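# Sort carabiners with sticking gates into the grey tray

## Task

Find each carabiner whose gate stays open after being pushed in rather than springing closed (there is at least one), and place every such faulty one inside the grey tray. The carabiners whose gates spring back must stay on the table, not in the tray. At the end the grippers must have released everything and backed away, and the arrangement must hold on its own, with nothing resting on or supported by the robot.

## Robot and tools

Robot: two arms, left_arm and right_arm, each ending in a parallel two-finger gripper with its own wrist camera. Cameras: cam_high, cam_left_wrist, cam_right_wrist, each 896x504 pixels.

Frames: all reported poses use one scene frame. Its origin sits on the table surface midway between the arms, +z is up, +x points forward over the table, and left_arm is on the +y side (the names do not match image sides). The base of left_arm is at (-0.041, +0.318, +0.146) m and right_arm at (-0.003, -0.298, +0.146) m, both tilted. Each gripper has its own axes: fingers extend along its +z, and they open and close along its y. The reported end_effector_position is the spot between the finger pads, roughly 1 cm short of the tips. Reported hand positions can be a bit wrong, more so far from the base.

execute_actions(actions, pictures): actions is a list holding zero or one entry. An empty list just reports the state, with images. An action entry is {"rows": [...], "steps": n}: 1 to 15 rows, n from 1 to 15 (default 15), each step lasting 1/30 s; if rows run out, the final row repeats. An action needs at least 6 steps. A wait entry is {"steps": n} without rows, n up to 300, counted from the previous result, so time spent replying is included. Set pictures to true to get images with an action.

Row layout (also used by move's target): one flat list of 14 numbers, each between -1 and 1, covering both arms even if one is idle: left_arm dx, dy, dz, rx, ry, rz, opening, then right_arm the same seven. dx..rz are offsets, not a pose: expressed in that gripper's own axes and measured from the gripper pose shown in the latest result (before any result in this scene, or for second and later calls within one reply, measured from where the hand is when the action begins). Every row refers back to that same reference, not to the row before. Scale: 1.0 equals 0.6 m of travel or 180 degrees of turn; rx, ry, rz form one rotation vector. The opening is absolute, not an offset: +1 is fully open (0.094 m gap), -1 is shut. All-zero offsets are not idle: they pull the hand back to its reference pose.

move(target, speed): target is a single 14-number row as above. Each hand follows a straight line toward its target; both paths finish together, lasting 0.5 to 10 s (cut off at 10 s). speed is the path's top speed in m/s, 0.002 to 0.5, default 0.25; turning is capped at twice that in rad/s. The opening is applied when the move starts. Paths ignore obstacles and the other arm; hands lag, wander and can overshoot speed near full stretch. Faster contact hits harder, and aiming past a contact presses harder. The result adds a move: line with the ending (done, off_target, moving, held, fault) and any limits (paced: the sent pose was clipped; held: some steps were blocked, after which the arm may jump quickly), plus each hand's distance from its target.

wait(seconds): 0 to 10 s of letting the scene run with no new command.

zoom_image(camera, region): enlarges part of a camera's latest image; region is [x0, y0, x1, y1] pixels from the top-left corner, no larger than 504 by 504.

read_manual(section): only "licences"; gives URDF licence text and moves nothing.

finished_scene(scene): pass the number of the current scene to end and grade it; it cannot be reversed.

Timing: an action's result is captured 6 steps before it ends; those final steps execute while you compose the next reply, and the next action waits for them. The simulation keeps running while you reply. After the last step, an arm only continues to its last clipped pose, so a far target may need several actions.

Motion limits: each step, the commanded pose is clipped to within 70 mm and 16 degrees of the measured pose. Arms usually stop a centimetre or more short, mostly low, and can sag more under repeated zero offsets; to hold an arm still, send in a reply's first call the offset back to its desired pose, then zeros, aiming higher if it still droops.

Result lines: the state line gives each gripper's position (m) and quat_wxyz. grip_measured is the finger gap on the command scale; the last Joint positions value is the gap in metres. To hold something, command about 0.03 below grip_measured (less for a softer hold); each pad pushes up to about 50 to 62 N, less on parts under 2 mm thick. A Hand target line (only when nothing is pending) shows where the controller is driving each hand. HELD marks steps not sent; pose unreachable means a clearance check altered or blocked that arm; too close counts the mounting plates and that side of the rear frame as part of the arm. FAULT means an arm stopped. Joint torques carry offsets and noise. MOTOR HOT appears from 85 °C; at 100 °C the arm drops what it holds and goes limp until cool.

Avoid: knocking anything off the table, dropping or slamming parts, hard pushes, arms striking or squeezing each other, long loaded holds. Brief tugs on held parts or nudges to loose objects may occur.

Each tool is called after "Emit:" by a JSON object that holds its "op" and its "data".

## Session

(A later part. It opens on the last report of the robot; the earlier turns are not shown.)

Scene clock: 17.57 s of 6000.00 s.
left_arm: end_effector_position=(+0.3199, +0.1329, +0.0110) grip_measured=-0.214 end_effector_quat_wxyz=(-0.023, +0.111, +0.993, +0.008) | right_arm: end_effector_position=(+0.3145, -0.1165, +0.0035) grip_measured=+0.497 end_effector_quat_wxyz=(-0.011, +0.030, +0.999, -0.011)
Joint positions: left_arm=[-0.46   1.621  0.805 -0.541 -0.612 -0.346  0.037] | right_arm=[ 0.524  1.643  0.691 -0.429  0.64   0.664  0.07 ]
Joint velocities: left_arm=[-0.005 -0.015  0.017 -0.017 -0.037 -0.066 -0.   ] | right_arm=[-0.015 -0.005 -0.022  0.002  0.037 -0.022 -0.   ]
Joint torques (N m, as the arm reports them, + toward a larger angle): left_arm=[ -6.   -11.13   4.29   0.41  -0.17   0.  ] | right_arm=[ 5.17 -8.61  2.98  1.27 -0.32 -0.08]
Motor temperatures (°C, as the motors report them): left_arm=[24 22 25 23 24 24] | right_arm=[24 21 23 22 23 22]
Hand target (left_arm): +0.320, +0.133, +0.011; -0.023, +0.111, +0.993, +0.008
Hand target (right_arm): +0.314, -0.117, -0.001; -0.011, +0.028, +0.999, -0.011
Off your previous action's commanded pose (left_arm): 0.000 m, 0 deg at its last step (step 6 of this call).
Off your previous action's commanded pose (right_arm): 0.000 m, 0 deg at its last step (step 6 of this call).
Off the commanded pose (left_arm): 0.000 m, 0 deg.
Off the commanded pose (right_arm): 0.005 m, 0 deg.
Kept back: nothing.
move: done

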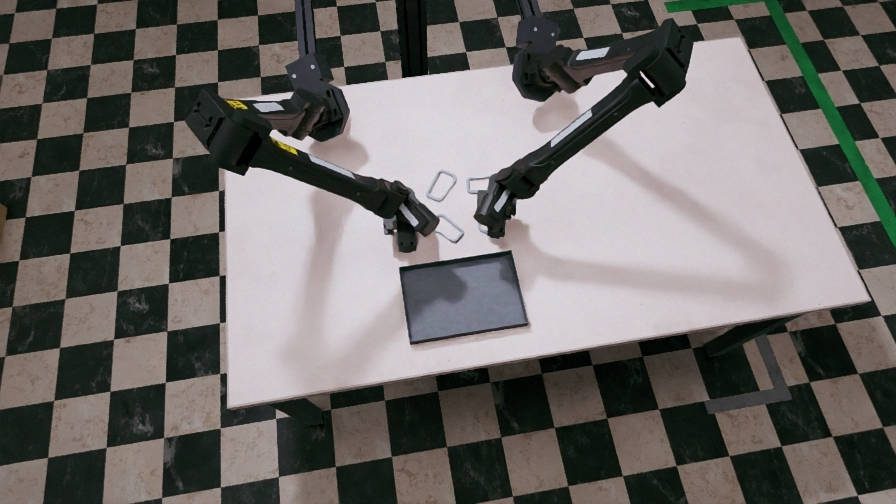

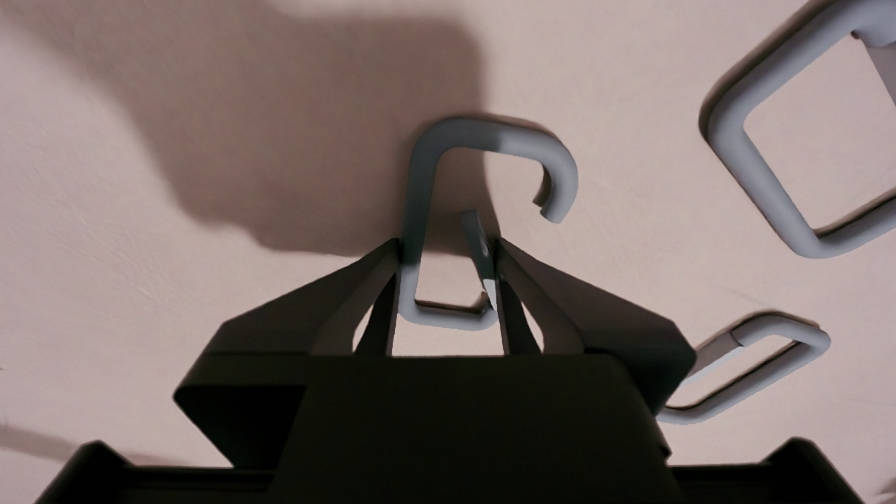

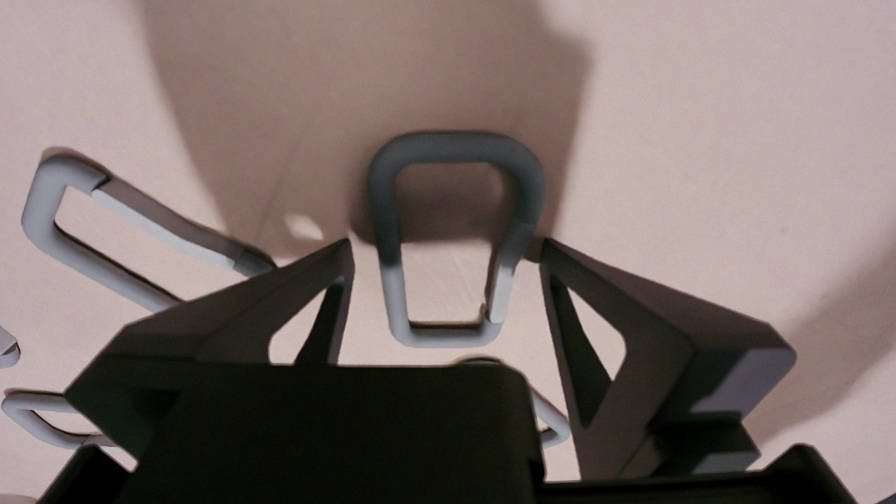

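Emit:
{"op": "move", "data": {"target": [0,0,0,0,0,0,0.5,0.012,0,0.003,0,0,0,0.5], "speed": 0.03}}

Emit:
{"op": "execute_actions", "data": {"actions": [{"rows": [[0,0,0,0,0,0,0.5,0,0,0,0,0,0,-0.25]], "steps": 14}], "pictures": true}}

Scene clock: 18.53 s of 6000.00 s.
left_arm: end_effector_position=(+0.3199, +0.1329, +0.0110) grip_measured=+0.498 end_effector_quat_wxyz=(-0.023, +0.111, +0.993, +0.008) | right_arm: end_effector_position=(+0.3135, -0.1170, +0.0033) grip_measured=+0.497 end_effector_quat_wxyz=(-0.011, +0.029, +0.999, -0.012)
Joint positions: left_arm=[-0.46   1.621  0.805 -0.541 -0.612 -0.346  0.07 ] | right_arm=[ 0.524  1.643  0.689 -0.429  0.64   0.663  0.07 ]
Joint velocities: left_arm=[-0.005  0.005 -0.007  0.002 -0.022 -0.022 -0.   ] | right_arm=[-0.005 -0.015  0.007  0.002  0.051 -0.022  0.001]
Joint torques (N m, as the arm reports them, + toward a larger angle): left_arm=[ -5.98 -11.13   4.34   0.39  -0.17   0.  ] | right_arm=[ 6.47 -8.9   2.23  1.08 -0.14  0.11]
Motor temperatures (°C, as the motors report them): left_arm=[24 22 25 23 24 24] | right_arm=[24 21 22 22 23 22]
Hand target (left_arm): +0.320, +0.133, +0.011; -0.023, +0.111, +0.993, +0.008
Hand target (right_arm): +0.307, -0.116, +0.002; -0.011, +0.030, +0.999, -0.012
Off the commanded pose (left_arm): 0.000 m, 0 deg.
Off the commanded pose (right_arm): 0.006 m, 0 deg.
Kept back: nothing.
move: done

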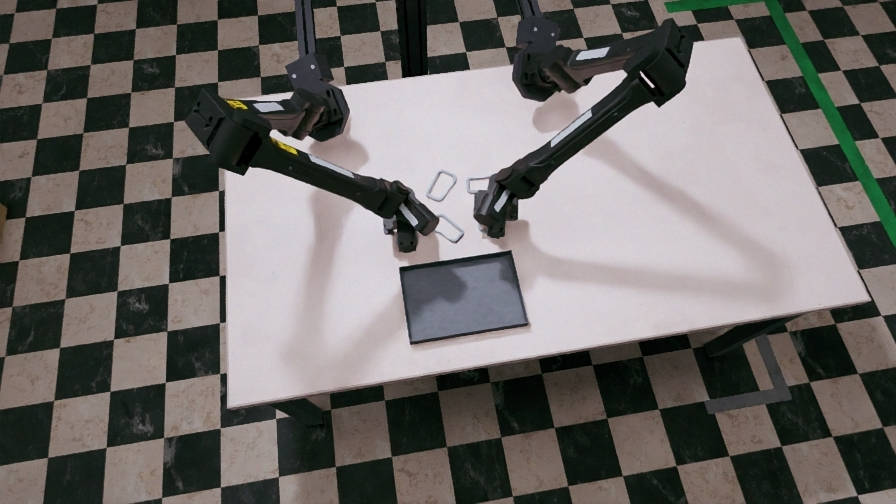

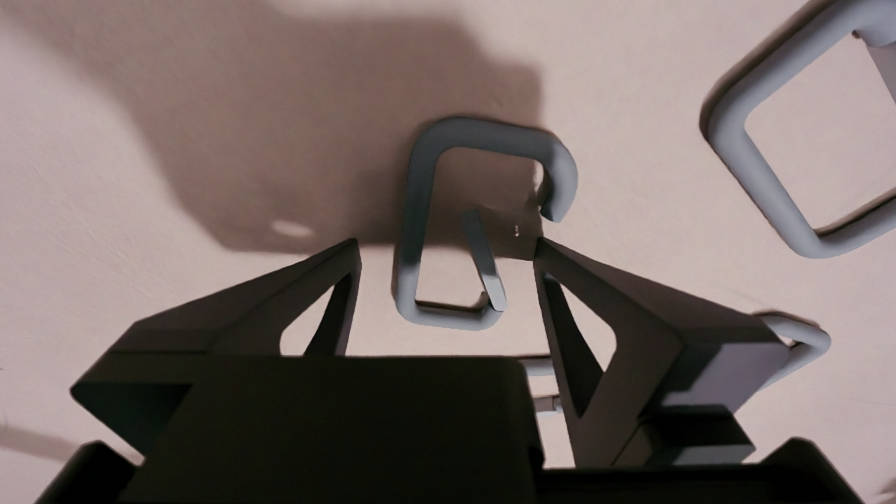

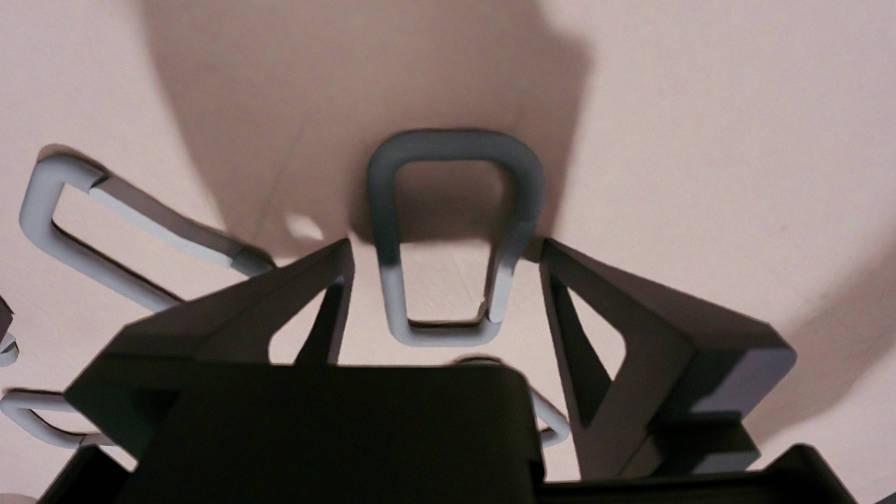

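Scene clock: 18.80 s of 6000.00 s.
left_arm: end_effector_position=(+0.3199, +0.1329, +0.0110) grip_measured=+0.498 end_effector_quat_wxyz=(-0.023, +0.111, +0.993, +0.008) | right_arm: end_effector_position=(+0.3135, -0.1169, +0.0033) grip_measured=-0.242 end_effector_quat_wxyz=(-0.011, +0.029, +0.999, -0.012)
Joint positions: left_arm=[-0.46   1.621  0.805 -0.541 -0.612 -0.346  0.07 ] | right_arm=[ 0.524  1.643  0.689 -0.429  0.639  0.663  0.036]
Joint velocities: left_arm=[-0.005 -0.005 -0.007 -0.012  0.051  0.022  0.001] | right_arm=[ 0.005 -0.005 -0.007 -0.002  0.037 -0.095 -0.   ]
Joint torques (N m, as the arm reports them, + toward a larger angle): left_arm=[ -6.01 -11.19   4.32   0.4   -0.17   0.01] | right_arm=[ 5.99 -9.02  3.12  0.44 -0.18  0.02]
Motor temperatures (°C, as the motors report them): left_arm=[24 22 25 23 24 24] | right_arm=[24 21 22 22 23 22]
Steps of this call (steps 1 to 8: the first 8 steps of this action). Readings (end_effector_position):
1: left_arm (+0.3199, +0.1329, +0.0110) | right_arm (+0.3135, -0.1170, +0.0033)
2: left_arm (+0.3199, +0.1329, +0.0110) | right_arm (+0.3135, -0.1169, +0.0033)
4: left_arm (+0.3199, +0.1329, +0.0110) | right_arm (+0.3135, -0.1169, +0.0033)
8: the state above

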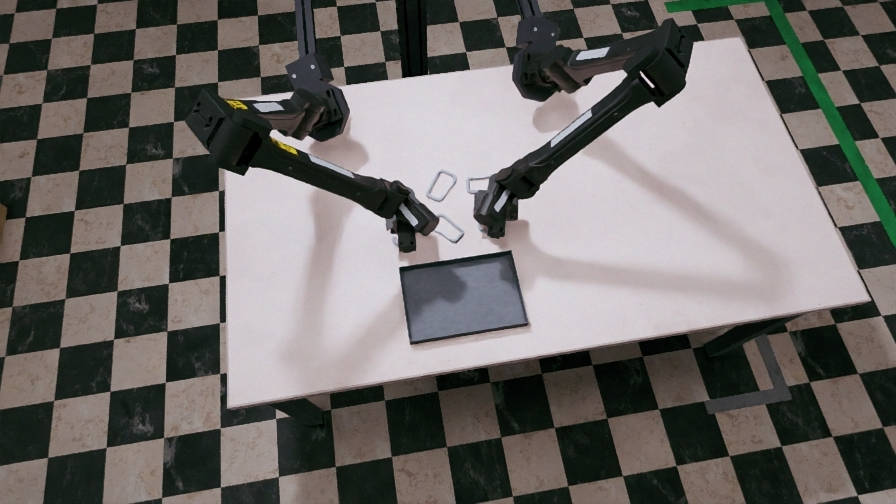

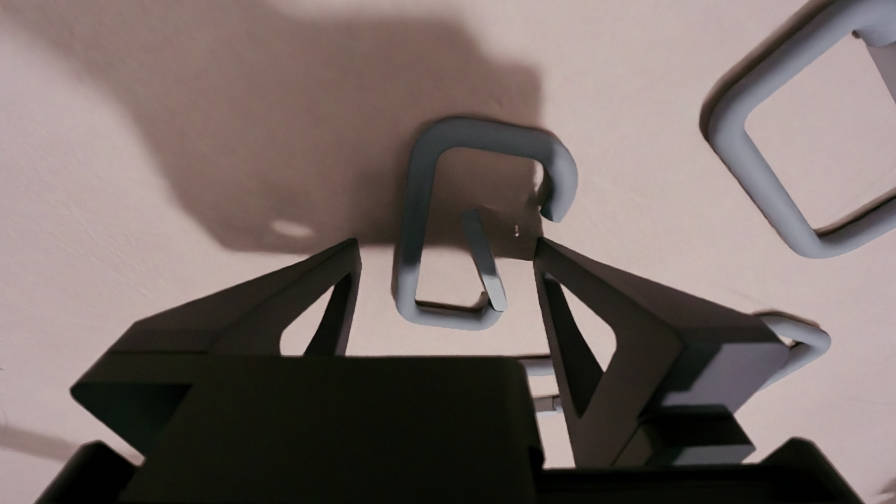

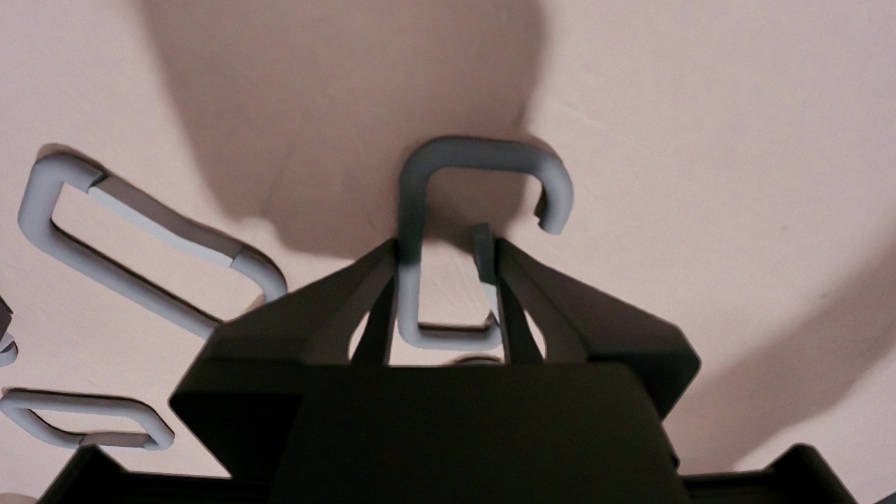

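Emit:
{"op": "execute_actions", "data": {"actions": [{"rows": [[0,0,0,0,0,0,-0.25,0,0,0,0,0,0,-0.36]], "steps": 12}], "pictures": true}}

Emit:
{"op": "move", "data": {"target": [0,0,-0.13,0,0,0,-0.25,0,0,0,0,0,0,0.5], "speed": 0.15}}

Scene clock: 19.20 s of 6000.00 s.
left_arm: end_effector_position=(+0.3199, +0.1329, +0.0110) grip_measured=-0.211 end_effector_quat_wxyz=(-0.023, +0.111, +0.993, +0.008) | right_arm: end_effector_position=(+0.3135, -0.1169, +0.0033) grip_measured=-0.351 end_effector_quat_wxyz=(-0.011, +0.029, +0.999, -0.012)
Joint positions: left_arm=[-0.46   1.621  0.805 -0.541 -0.612 -0.346  0.037] | right_arm=[ 0.524  1.643  0.689 -0.429  0.639  0.663  0.031]
Joint velocities: left_arm=[-0.005 -0.015 -0.012 -0.017 -0.095  0.007 -0.001] | right_arm=[-0.005 -0.005  0.002 -0.012 -0.051 -0.066  0.   ]
Joint torques (N m, as the arm reports them, + toward a larger angle): left_arm=[ -5.99 -11.12   4.29   0.41  -0.17   0.  ] | right_arm=[ 6.28 -9.06  3.11  0.43 -0.17  0.04]
Motor temperatures (°C, as the motors report them): left_arm=[24 22 25 23 24 24] | right_arm=[24 21 22 22 23 22]
Off your previous action's commanded pose (left_arm): 0.000 m, 0 deg at its last step (step 6 of this call).
Off your previous action's commanded pose (right_arm): 0.000 m, 0 deg at its last step (step 6 of this call).
Steps of this call (steps 1 to 6: the last 6 steps of your previous action; steps 7 to 12: the first 6 steps of this action). Readings (end_effector_position):
7: left_arm (+0.3199, +0.1329, +0.0110) | right_arm (+0.3135, -0.1169, +0.0033)
8: left_arm (+0.3199, +0.1329, +0.0110) | right_arm (+0.3135, -0.1169, +0.0033)
10: left_arm (+0.3199, +0.1329, +0.0110) | right_arm (+0.3135, -0.1169, +0.0033)
12: the state above

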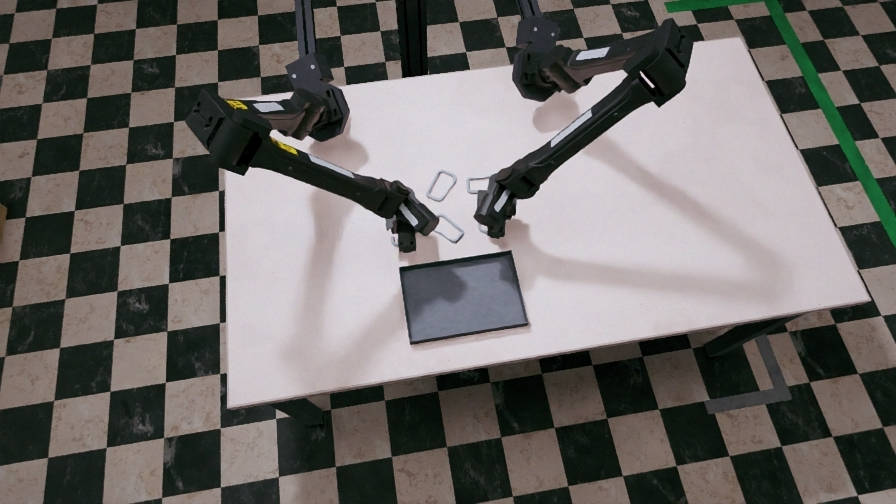

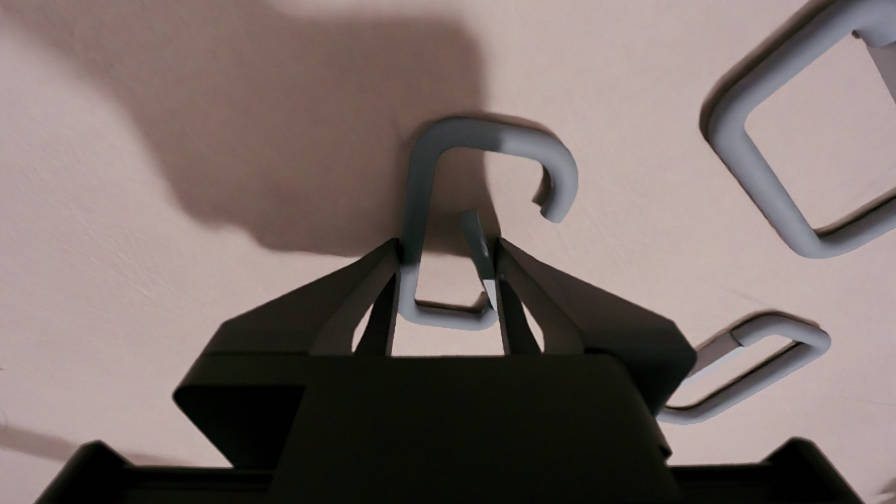

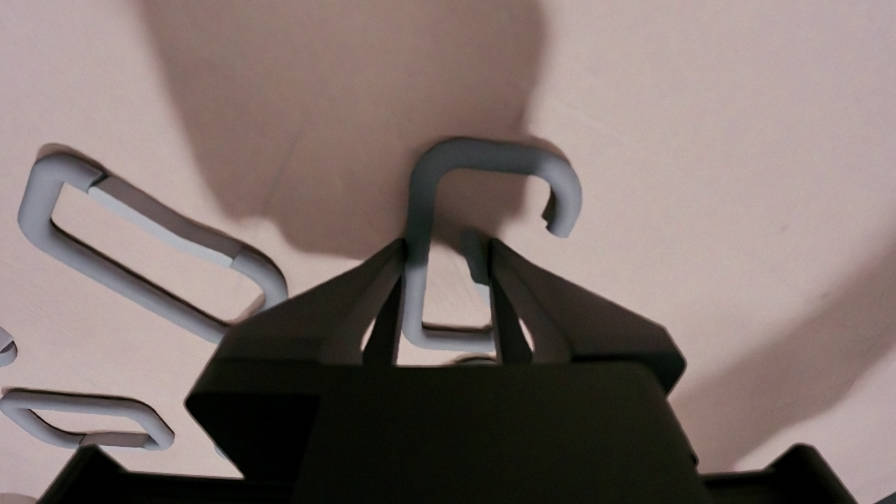

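Scene clock: 20.40 s of 6000.00 s.
left_arm: end_effector_position=(+0.3089, +0.1372, +0.0811) grip_measured=-0.211 end_effector_quat_wxyz=(-0.034, +0.122, +0.992, +0.013) | right_arm: end_effector_position=(+0.3135, -0.1169, +0.0033) grip_measured=+0.497 end_effector_quat_wxyz=(-0.011, +0.029, +0.999, -0.012)
Joint positions: left_arm=[-0.576  1.483  0.824 -0.809 -0.63  -0.482  0.037] | right_arm=[ 0.524  1.643  0.689 -0.429  0.639  0.663  0.07 ]
Joint velocities: left_arm=[-0.015 -0.005  0.002  0.002 -0.037 -0.022  0.   ] | right_arm=[ 0.015 -0.015 -0.012 -0.002  0.022 -0.051 -0.   ]
Joint torques (N m, as the arm reports them, + toward a larger angle): left_arm=[-5.55 -9.84  8.77 -0.02 -0.31 -0.06] | right_arm=[ 6.26 -9.5   3.08  0.4  -0.2   0.02]
Motor temperatures (°C, as the motors report them): left_arm=[24 22 25 23 24 24] | right_arm=[24 21 22 22 23 22]
Hand target (left_arm): +0.322, +0.132, +0.089; -0.024, +0.111, +0.993, +0.008
Hand target (right_arm): +0.313, -0.117, +0.003; -0.011, +0.029, +0.999, -0.012
Off your previous action's commanded pose (left_arm): 0.000 m, 0 deg at its last step (step 6 of this call).
Off your previous action's commanded pose (right_arm): 0.000 m, 0 deg at its last step (step 6 of this call).
Off the commanded pose (left_arm): 0.018 m, 2 deg.
Off the commanded pose (right_arm): 0.000 m, 0 deg.
Kept back: nothing.
move: off_target (left_arm)

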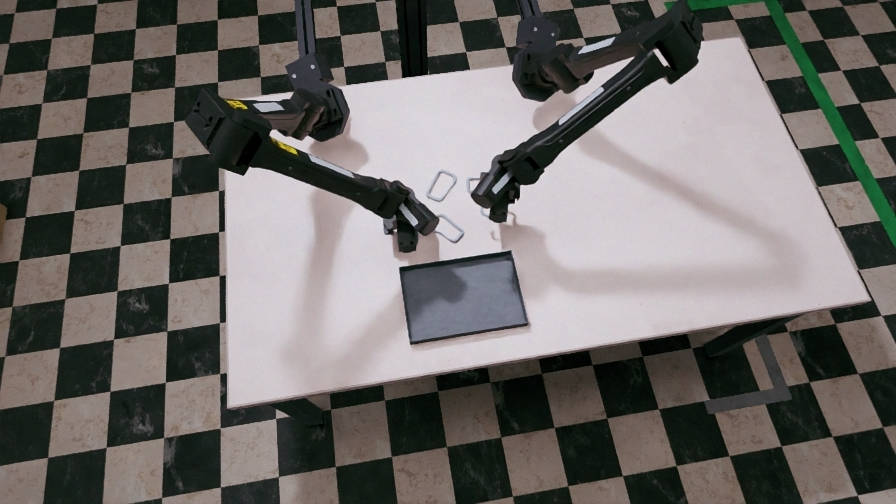

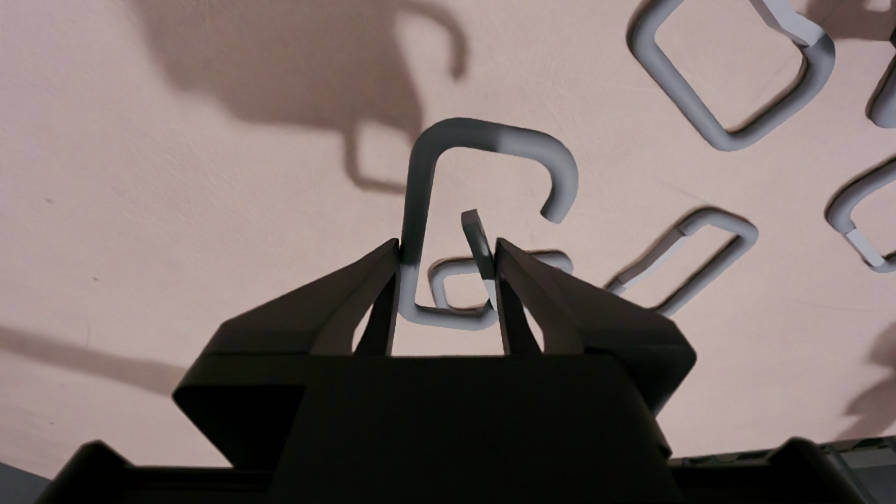

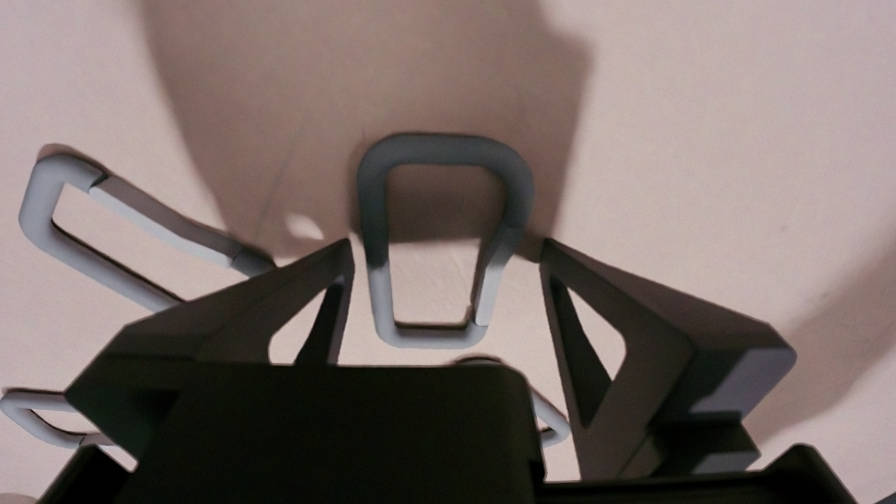

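Emit:
{"op": "move", "data": {"target": [-0.41,0.006,-0.052,0.006,-0.022,0,-0.25,0,0,-0.08,0,0,0,0.5], "speed": 0.3}}

Scene clock: 22.40 s of 6000.00 s.
left_arm: end_effector_position=(+0.5376, +0.0784, +0.0985) grip_measured=-0.211 end_effector_quat_wxyz=(-0.001, +0.124, +0.992, -0.000) | right_arm: end_effector_position=(+0.3032, -0.1232, +0.0392) grip_measured=+0.497 end_effector_quat_wxyz=(-0.023, +0.021, +0.999, -0.021)
Joint positions: left_arm=[-0.458  1.782  1.516 -1.032 -0.615 -0.284  0.037] | right_arm=[ 0.589  1.557  0.689 -0.598  0.65   0.749  0.07 ]
Joint velocities: left_arm=[ 0.005  0.005 -0.007 -0.017  0.007  0.022 -0.   ] | right_arm=[ 0.005  0.005 -0.007 -0.007  0.007  0.051 -0.001]
Joint torques (N m, as the arm reports them, + toward a larger angle): left_arm=[ -8.24 -15.16  11.21   0.07  -0.03   0.06] | right_arm=[  6.89 -10.01   5.1   -0.27  -0.03   0.14]
Motor temperatures (°C, as the motors report them): left_arm=[24 23 26 23 24 24] | right_arm=[24 22 22 22 23 22]
Hand target (left_arm): +0.549, +0.078, +0.098; +0.000, +0.122, +0.993, -0.001
Hand target (right_arm): +0.315, -0.116, +0.051; -0.011, +0.029, +0.999, -0.012
Off the commanded pose (left_arm): 0.013 m, 0 deg.
Off the commanded pose (right_arm): 0.018 m, 2 deg.
Kept back: nothing.
move: off_target (left_arm, right_arm)

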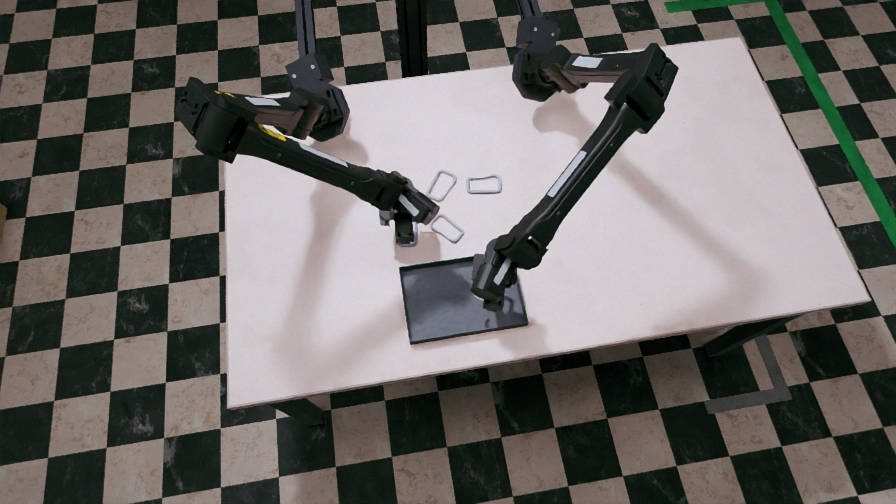

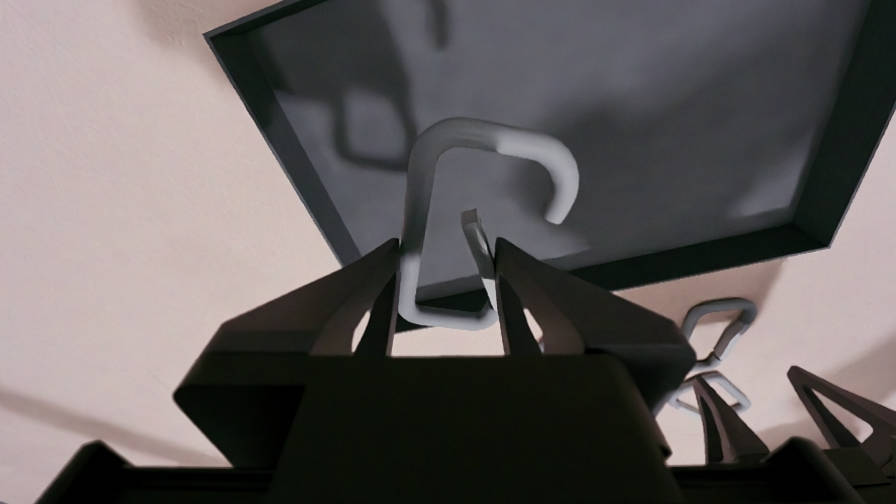

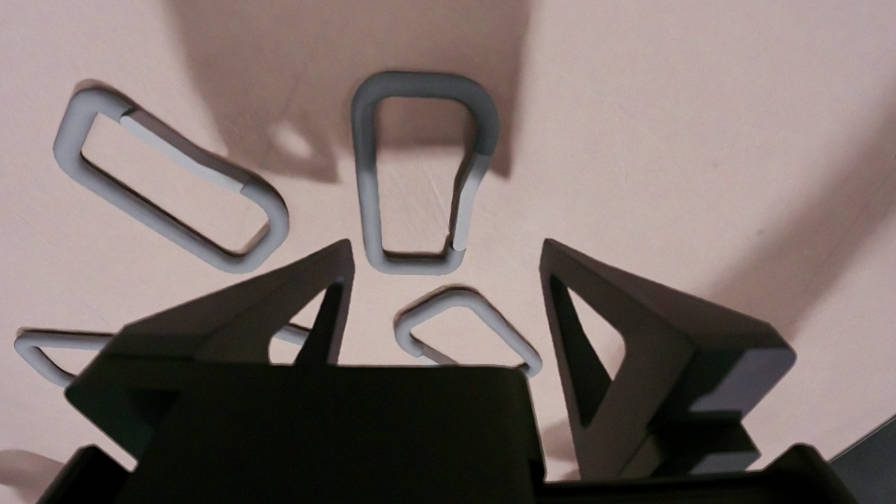

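Emit:
{"op": "move", "data": {"target": [0,0,0.125,0,0,0,-0.25,0.174,-0.024,-0.001,-0.0085,-0.0183,-0.2077,0.5], "speed": 0.2}}

Scene clock: 24.97 s of 6000.00 s.
left_arm: end_effector_position=(+0.5428, +0.0767, +0.0359) grip_measured=-0.211 end_effector_quat_wxyz=(+0.006, +0.121, +0.993, -0.003) | right_arm: end_effector_position=(+0.1966, -0.1374, +0.0402) grip_measured=+0.497 end_effector_quat_wxyz=(-0.013, -0.296, +0.955, -0.011)
Joint positions: left_arm=[-0.393  1.854  1.484 -0.866 -0.596 -0.204  0.037] | right_arm=[ 0.768  1.547  0.442 -0.463  0.671  0.31   0.07 ]
Joint velocities: left_arm=[ 0.005 -0.015 -0.002 -0.017 -0.007  0.037  0.   ] | right_arm=[-0.015  0.005  0.002 -0.002 -0.037 -0.066  0.002]
Joint torques (N m, as the arm reports them, + toward a larger angle): left_arm=[ -7.99 -15.53   6.37   0.96  -0.01  -0.01] | right_arm=[ 5.5  -7.17  2.86  1.17 -0.1  -0.06]
Motor temperatures (°C, as the motors report them): left_arm=[24 23 26 23 24 24] | right_arm=[24 22 22 22 23 22]
Hand target (left_arm): +0.538, +0.079, +0.024; -0.001, +0.124, +0.992, -0.001
Hand target (right_arm): +0.199, -0.133, +0.045; +0.002, -0.301, +0.954, -0.002
Off the commanded pose (left_arm): 0.014 m, 1 deg.
Off the commanded pose (right_arm): 0.007 m, 2 deg.
Kept back: nothing.
move: off_target (left_arm)

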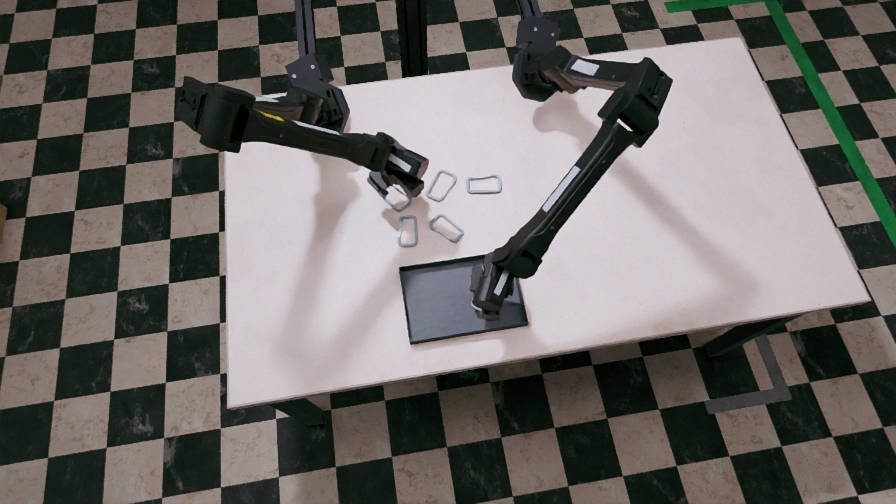

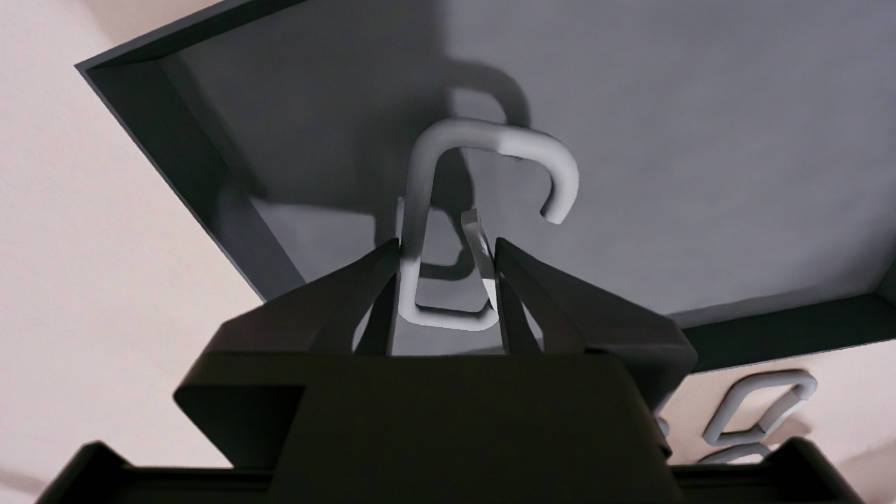

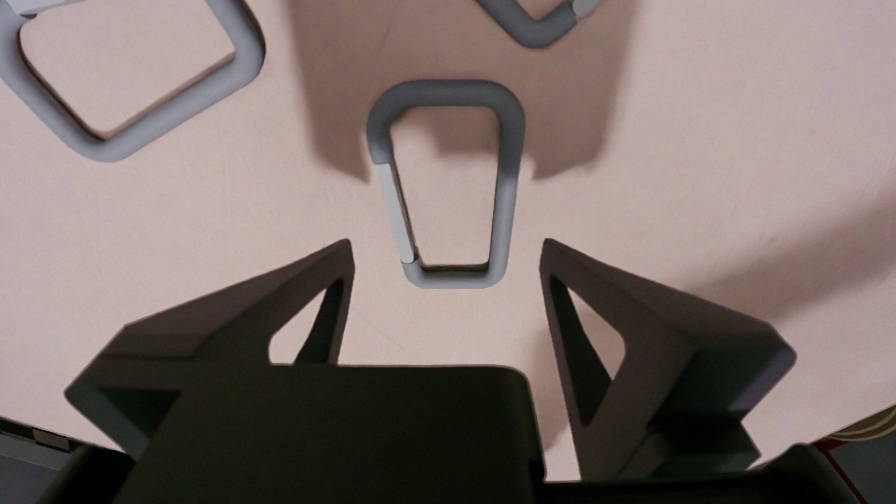

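Emit:
{"op": "move", "data": {"target": [0,0,0.04,0,0,0,-0.25,-0.01,0,0.048,0,0,0,0.5], "speed": 0.06}}

Scene clock: 26.27 s of 6000.00 s.
left_arm: end_effector_position=(+0.5470, +0.0749, +0.0238) grip_measured=-0.211 end_effector_quat_wxyz=(+0.012, +0.119, +0.993, -0.006) | right_arm: end_effector_position=(+0.2000, -0.1353, +0.0144) grip_measured=+0.497 end_effector_quat_wxyz=(-0.014, -0.295, +0.955, -0.012)
Joint positions: left_arm=[-0.381  1.872  1.484 -0.825 -0.591 -0.186  0.037] | right_arm=[ 0.703  1.631  0.442 -0.332  0.671  0.232  0.07 ]
Joint velocities: left_arm=[-0.005 -0.005  0.002 -0.017  0.022  0.051 -0.001] | right_arm=[-0.005 -0.015  0.002  0.017 -0.007  0.022 -0.001]
Joint torques (N m, as the arm reports them, + toward a larger angle): left_arm=[ -8.8  -16.61   6.26   1.11  -0.03   0.1 ] | right_arm=[ 4.36 -5.83  2.37  1.23 -0.35 -0.08]
Motor temperatures (°C, as the motors report them): left_arm=[24 23 26 24 24 24] | right_arm=[24 22 22 22 23 22]
Hand target (left_arm): +0.543, +0.077, +0.012; +0.006, +0.121, +0.993, -0.004
Hand target (right_arm): +0.201, -0.135, +0.012; -0.013, -0.296, +0.955, -0.010
Off the commanded pose (left_arm): 0.013 m, 1 deg.
Off the commanded pose (right_arm): 0.003 m, 0 deg.
Kept back: nothing.
move: off_target (left_arm)

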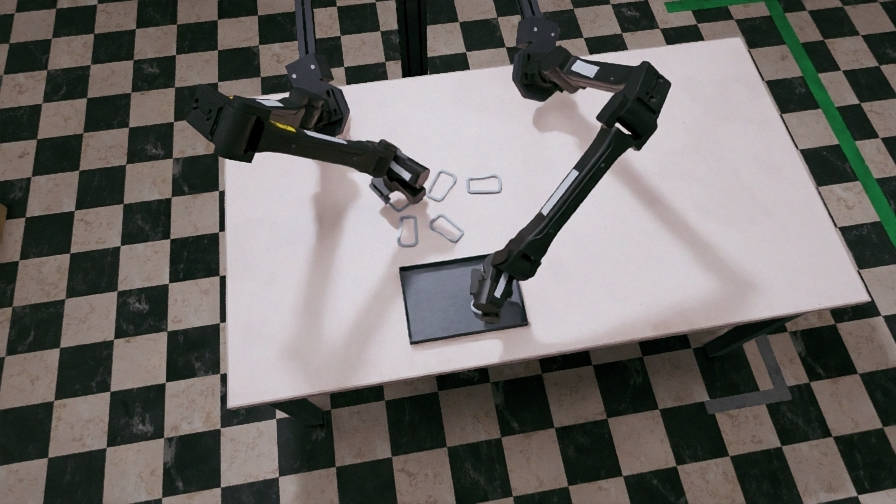

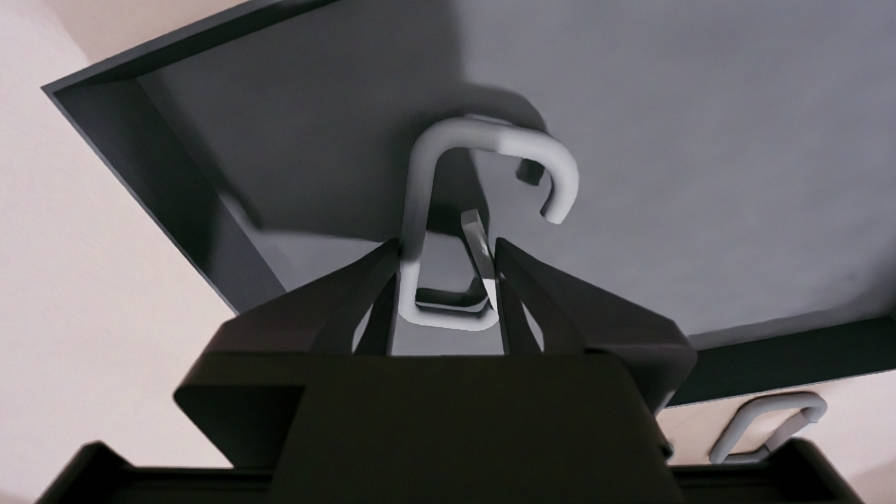

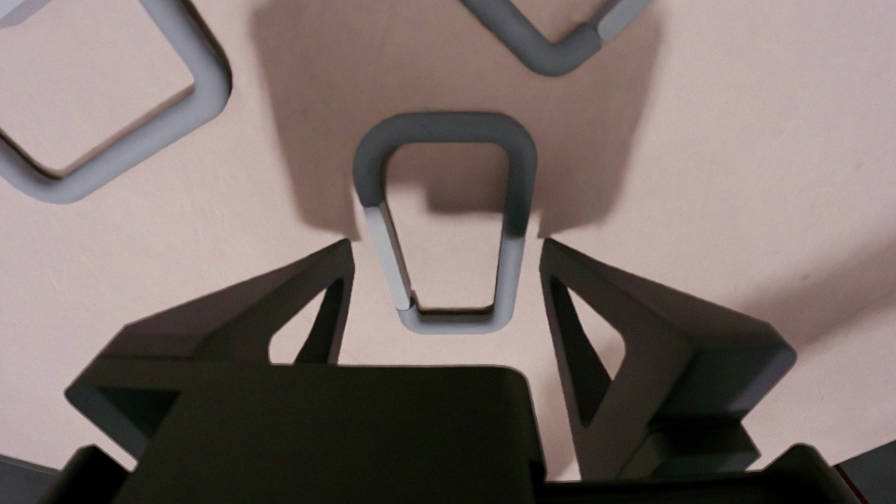

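Emit:
{"op": "move", "data": {"target": [0,0,0.032,0,0,0,-0.25,0,0,0.012,0,0,0,0.5], "speed": 0.04}}

Emit:
{"op": "execute_actions", "data": {"actions": [{"rows": [[0,0,0,0,0,0,0.3,0,0,0,0,0,0,-0.32]], "steps": 14}], "pictures": true}}

Scene clock: 27.33 s of 6000.00 s.
left_arm: end_effector_position=(+0.5504, +0.0726, +0.0182) grip_measured=-0.211 end_effector_quat_wxyz=(+0.019, +0.118, +0.993, -0.009) | right_arm: end_effector_position=(+0.2002, -0.1346, +0.0110) grip_measured=+0.497 end_effector_quat_wxyz=(-0.013, -0.294, +0.956, -0.012)
Joint positions: left_arm=[-0.376  1.881  1.484 -0.796 -0.587 -0.173  0.037] | right_arm=[ 0.696  1.644  0.442 -0.313  0.671  0.225  0.07 ]
Joint velocities: left_arm=[-0.005  0.005 -0.017 -0.002 -0.022 -0.022  0.001] | right_arm=[ 0.005  0.005 -0.002  0.012 -0.095 -0.022 -0.001]
Joint torques (N m, as the arm reports them, + toward a larger angle): left_arm=[ -8.11 -15.48   6.74   1.03  -0.01   0.15] | right_arm=[ 4.08 -5.75  2.22  1.14 -0.25 -0.07]
Motor temperatures (°C, as the motors report them): left_arm=[24 23 26 24 24 24] | right_arm=[24 22 22 22 23 22]
Hand target (left_arm): +0.547, +0.075, +0.005; +0.012, +0.119, +0.993, -0.006
Hand target (right_arm): +0.200, -0.136, +0.007; -0.014, -0.295, +0.955, -0.012
Off the commanded pose (left_arm): 0.014 m, 1 deg.
Off the commanded pose (right_arm): 0.004 m, 0 deg.
Kept back: nothing.
move: off_target (left_arm)

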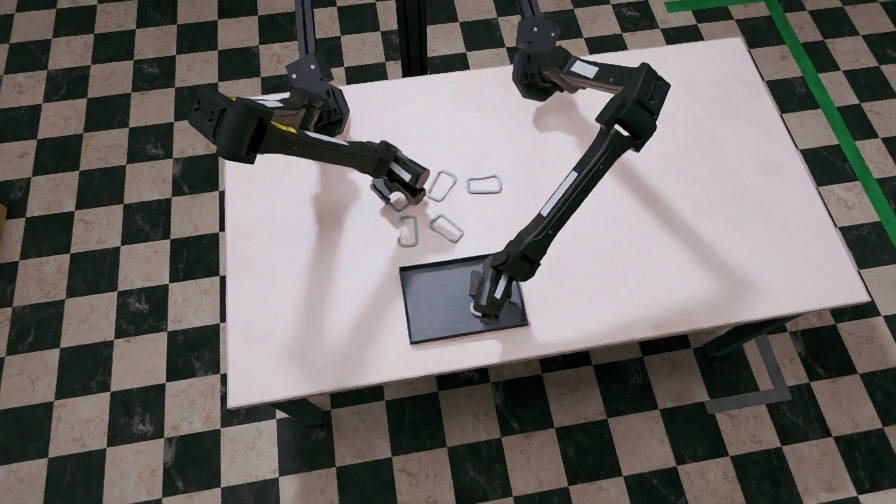

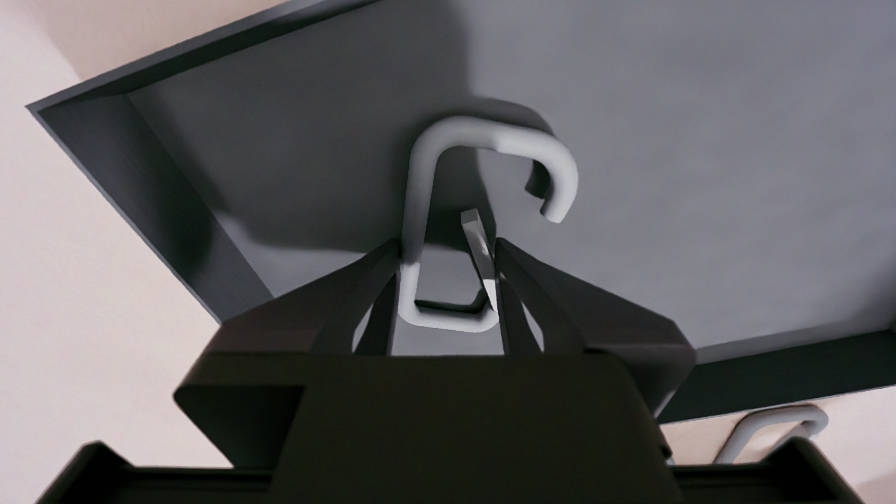

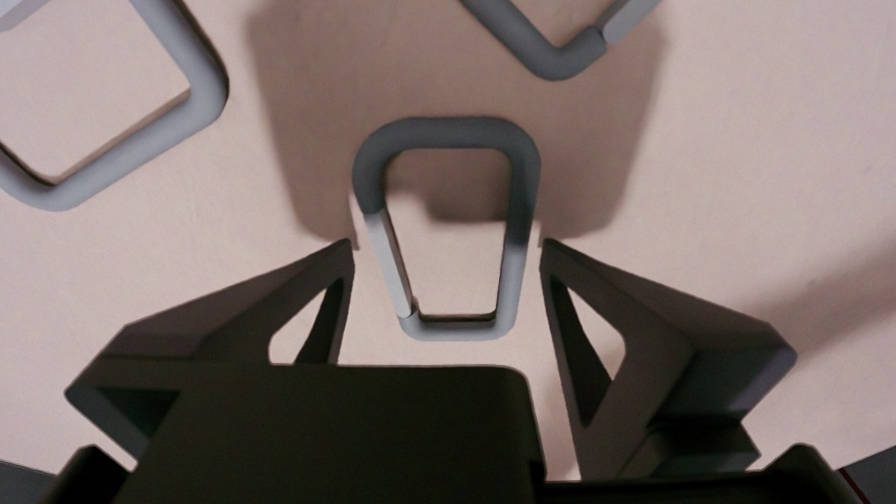

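Scene clock: 27.60 s of 6000.00 s.
left_arm: end_effector_position=(+0.5504, +0.0726, +0.0182) grip_measured=+0.298 end_effector_quat_wxyz=(+0.019, +0.118, +0.993, -0.009) | right_arm: end_effector_position=(+0.2010, -0.1344, +0.0117) grip_measured=-0.312 end_effector_quat_wxyz=(-0.011, -0.293, +0.956, -0.013)
Joint positions: left_arm=[-0.376  1.881  1.484 -0.796 -0.587 -0.173  0.061] | right_arm=[ 0.698  1.641  0.442 -0.313  0.674  0.225  0.032]
Joint velocities: left_arm=[-0.015  0.005  0.017  0.022  0.007 -0.095 -0.   ] | right_arm=[-0.015 -0.015  0.012 -0.007 -0.037  0.037 -0.   ]
Joint torques (N m, as the arm reports them, + toward a larger angle): left_arm=[ -9.18 -17.34   6.98   0.55  -0.15   0.01] | right_arm=[ 4.48 -6.31  2.49  0.44 -0.31  0.02]
Motor temperatures (°C, as the motors report them): left_arm=[24 23 26 24 24 24] | right_arm=[24 22 22 22 23 22]
Steps of this call (steps 1 to 8: the first 8 steps of this action). Readings (end_effector_position):
1: left_arm (+0.5504, +0.0726, +0.0182) | right_arm (+0.2002, -0.1346, +0.0110)
2: left_arm (+0.5504, +0.0726, +0.0182) | right_arm (+0.2003, -0.1346, +0.0110)
4: left_arm (+0.5504, +0.0726, +0.0182) | right_arm (+0.2006, -0.1349, +0.0111)
8: the state above

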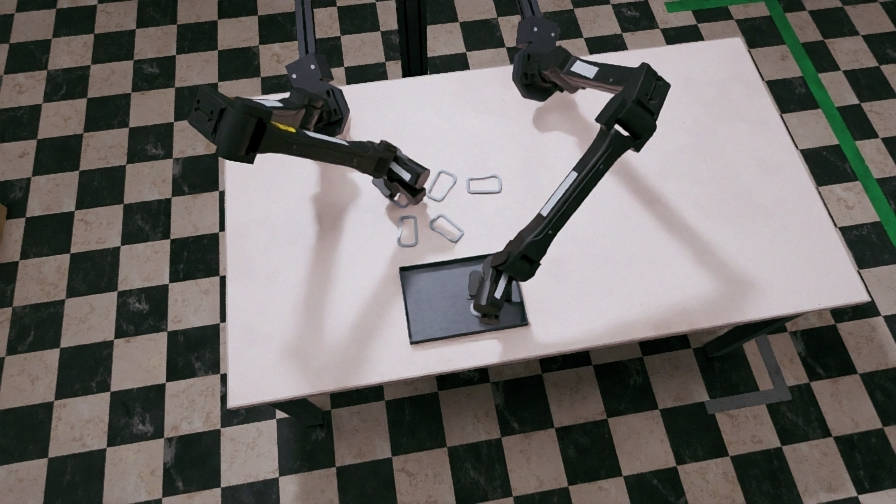

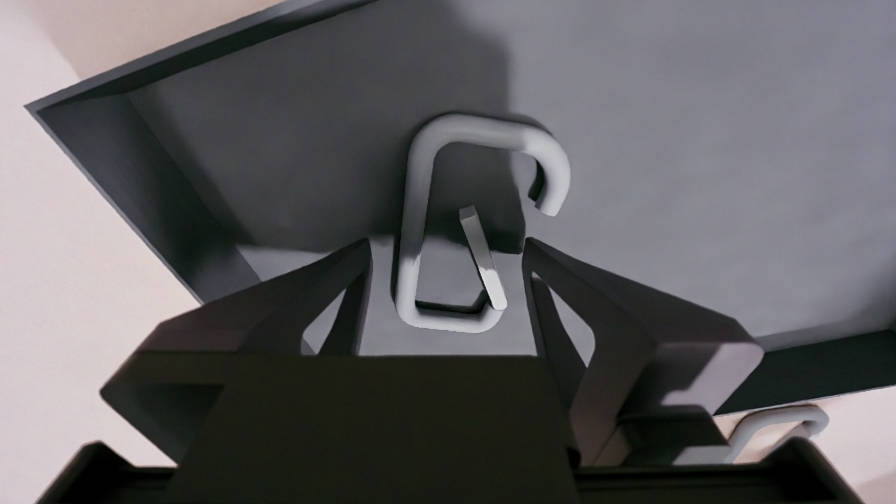

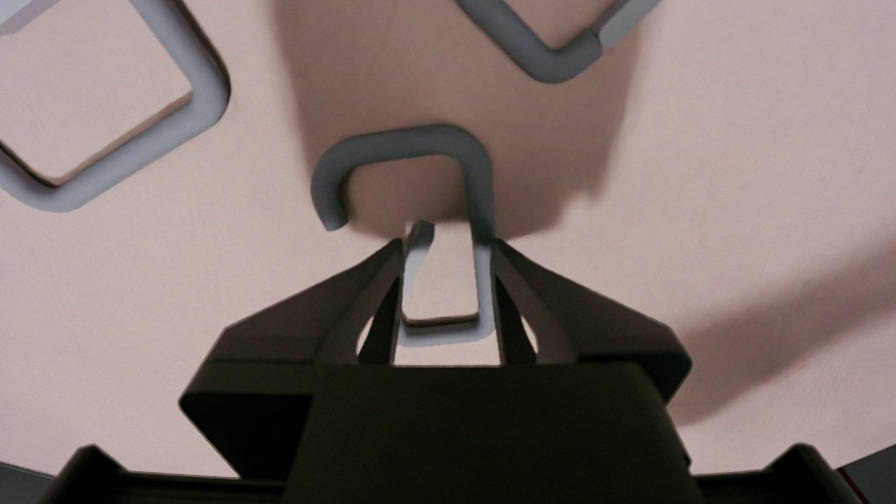

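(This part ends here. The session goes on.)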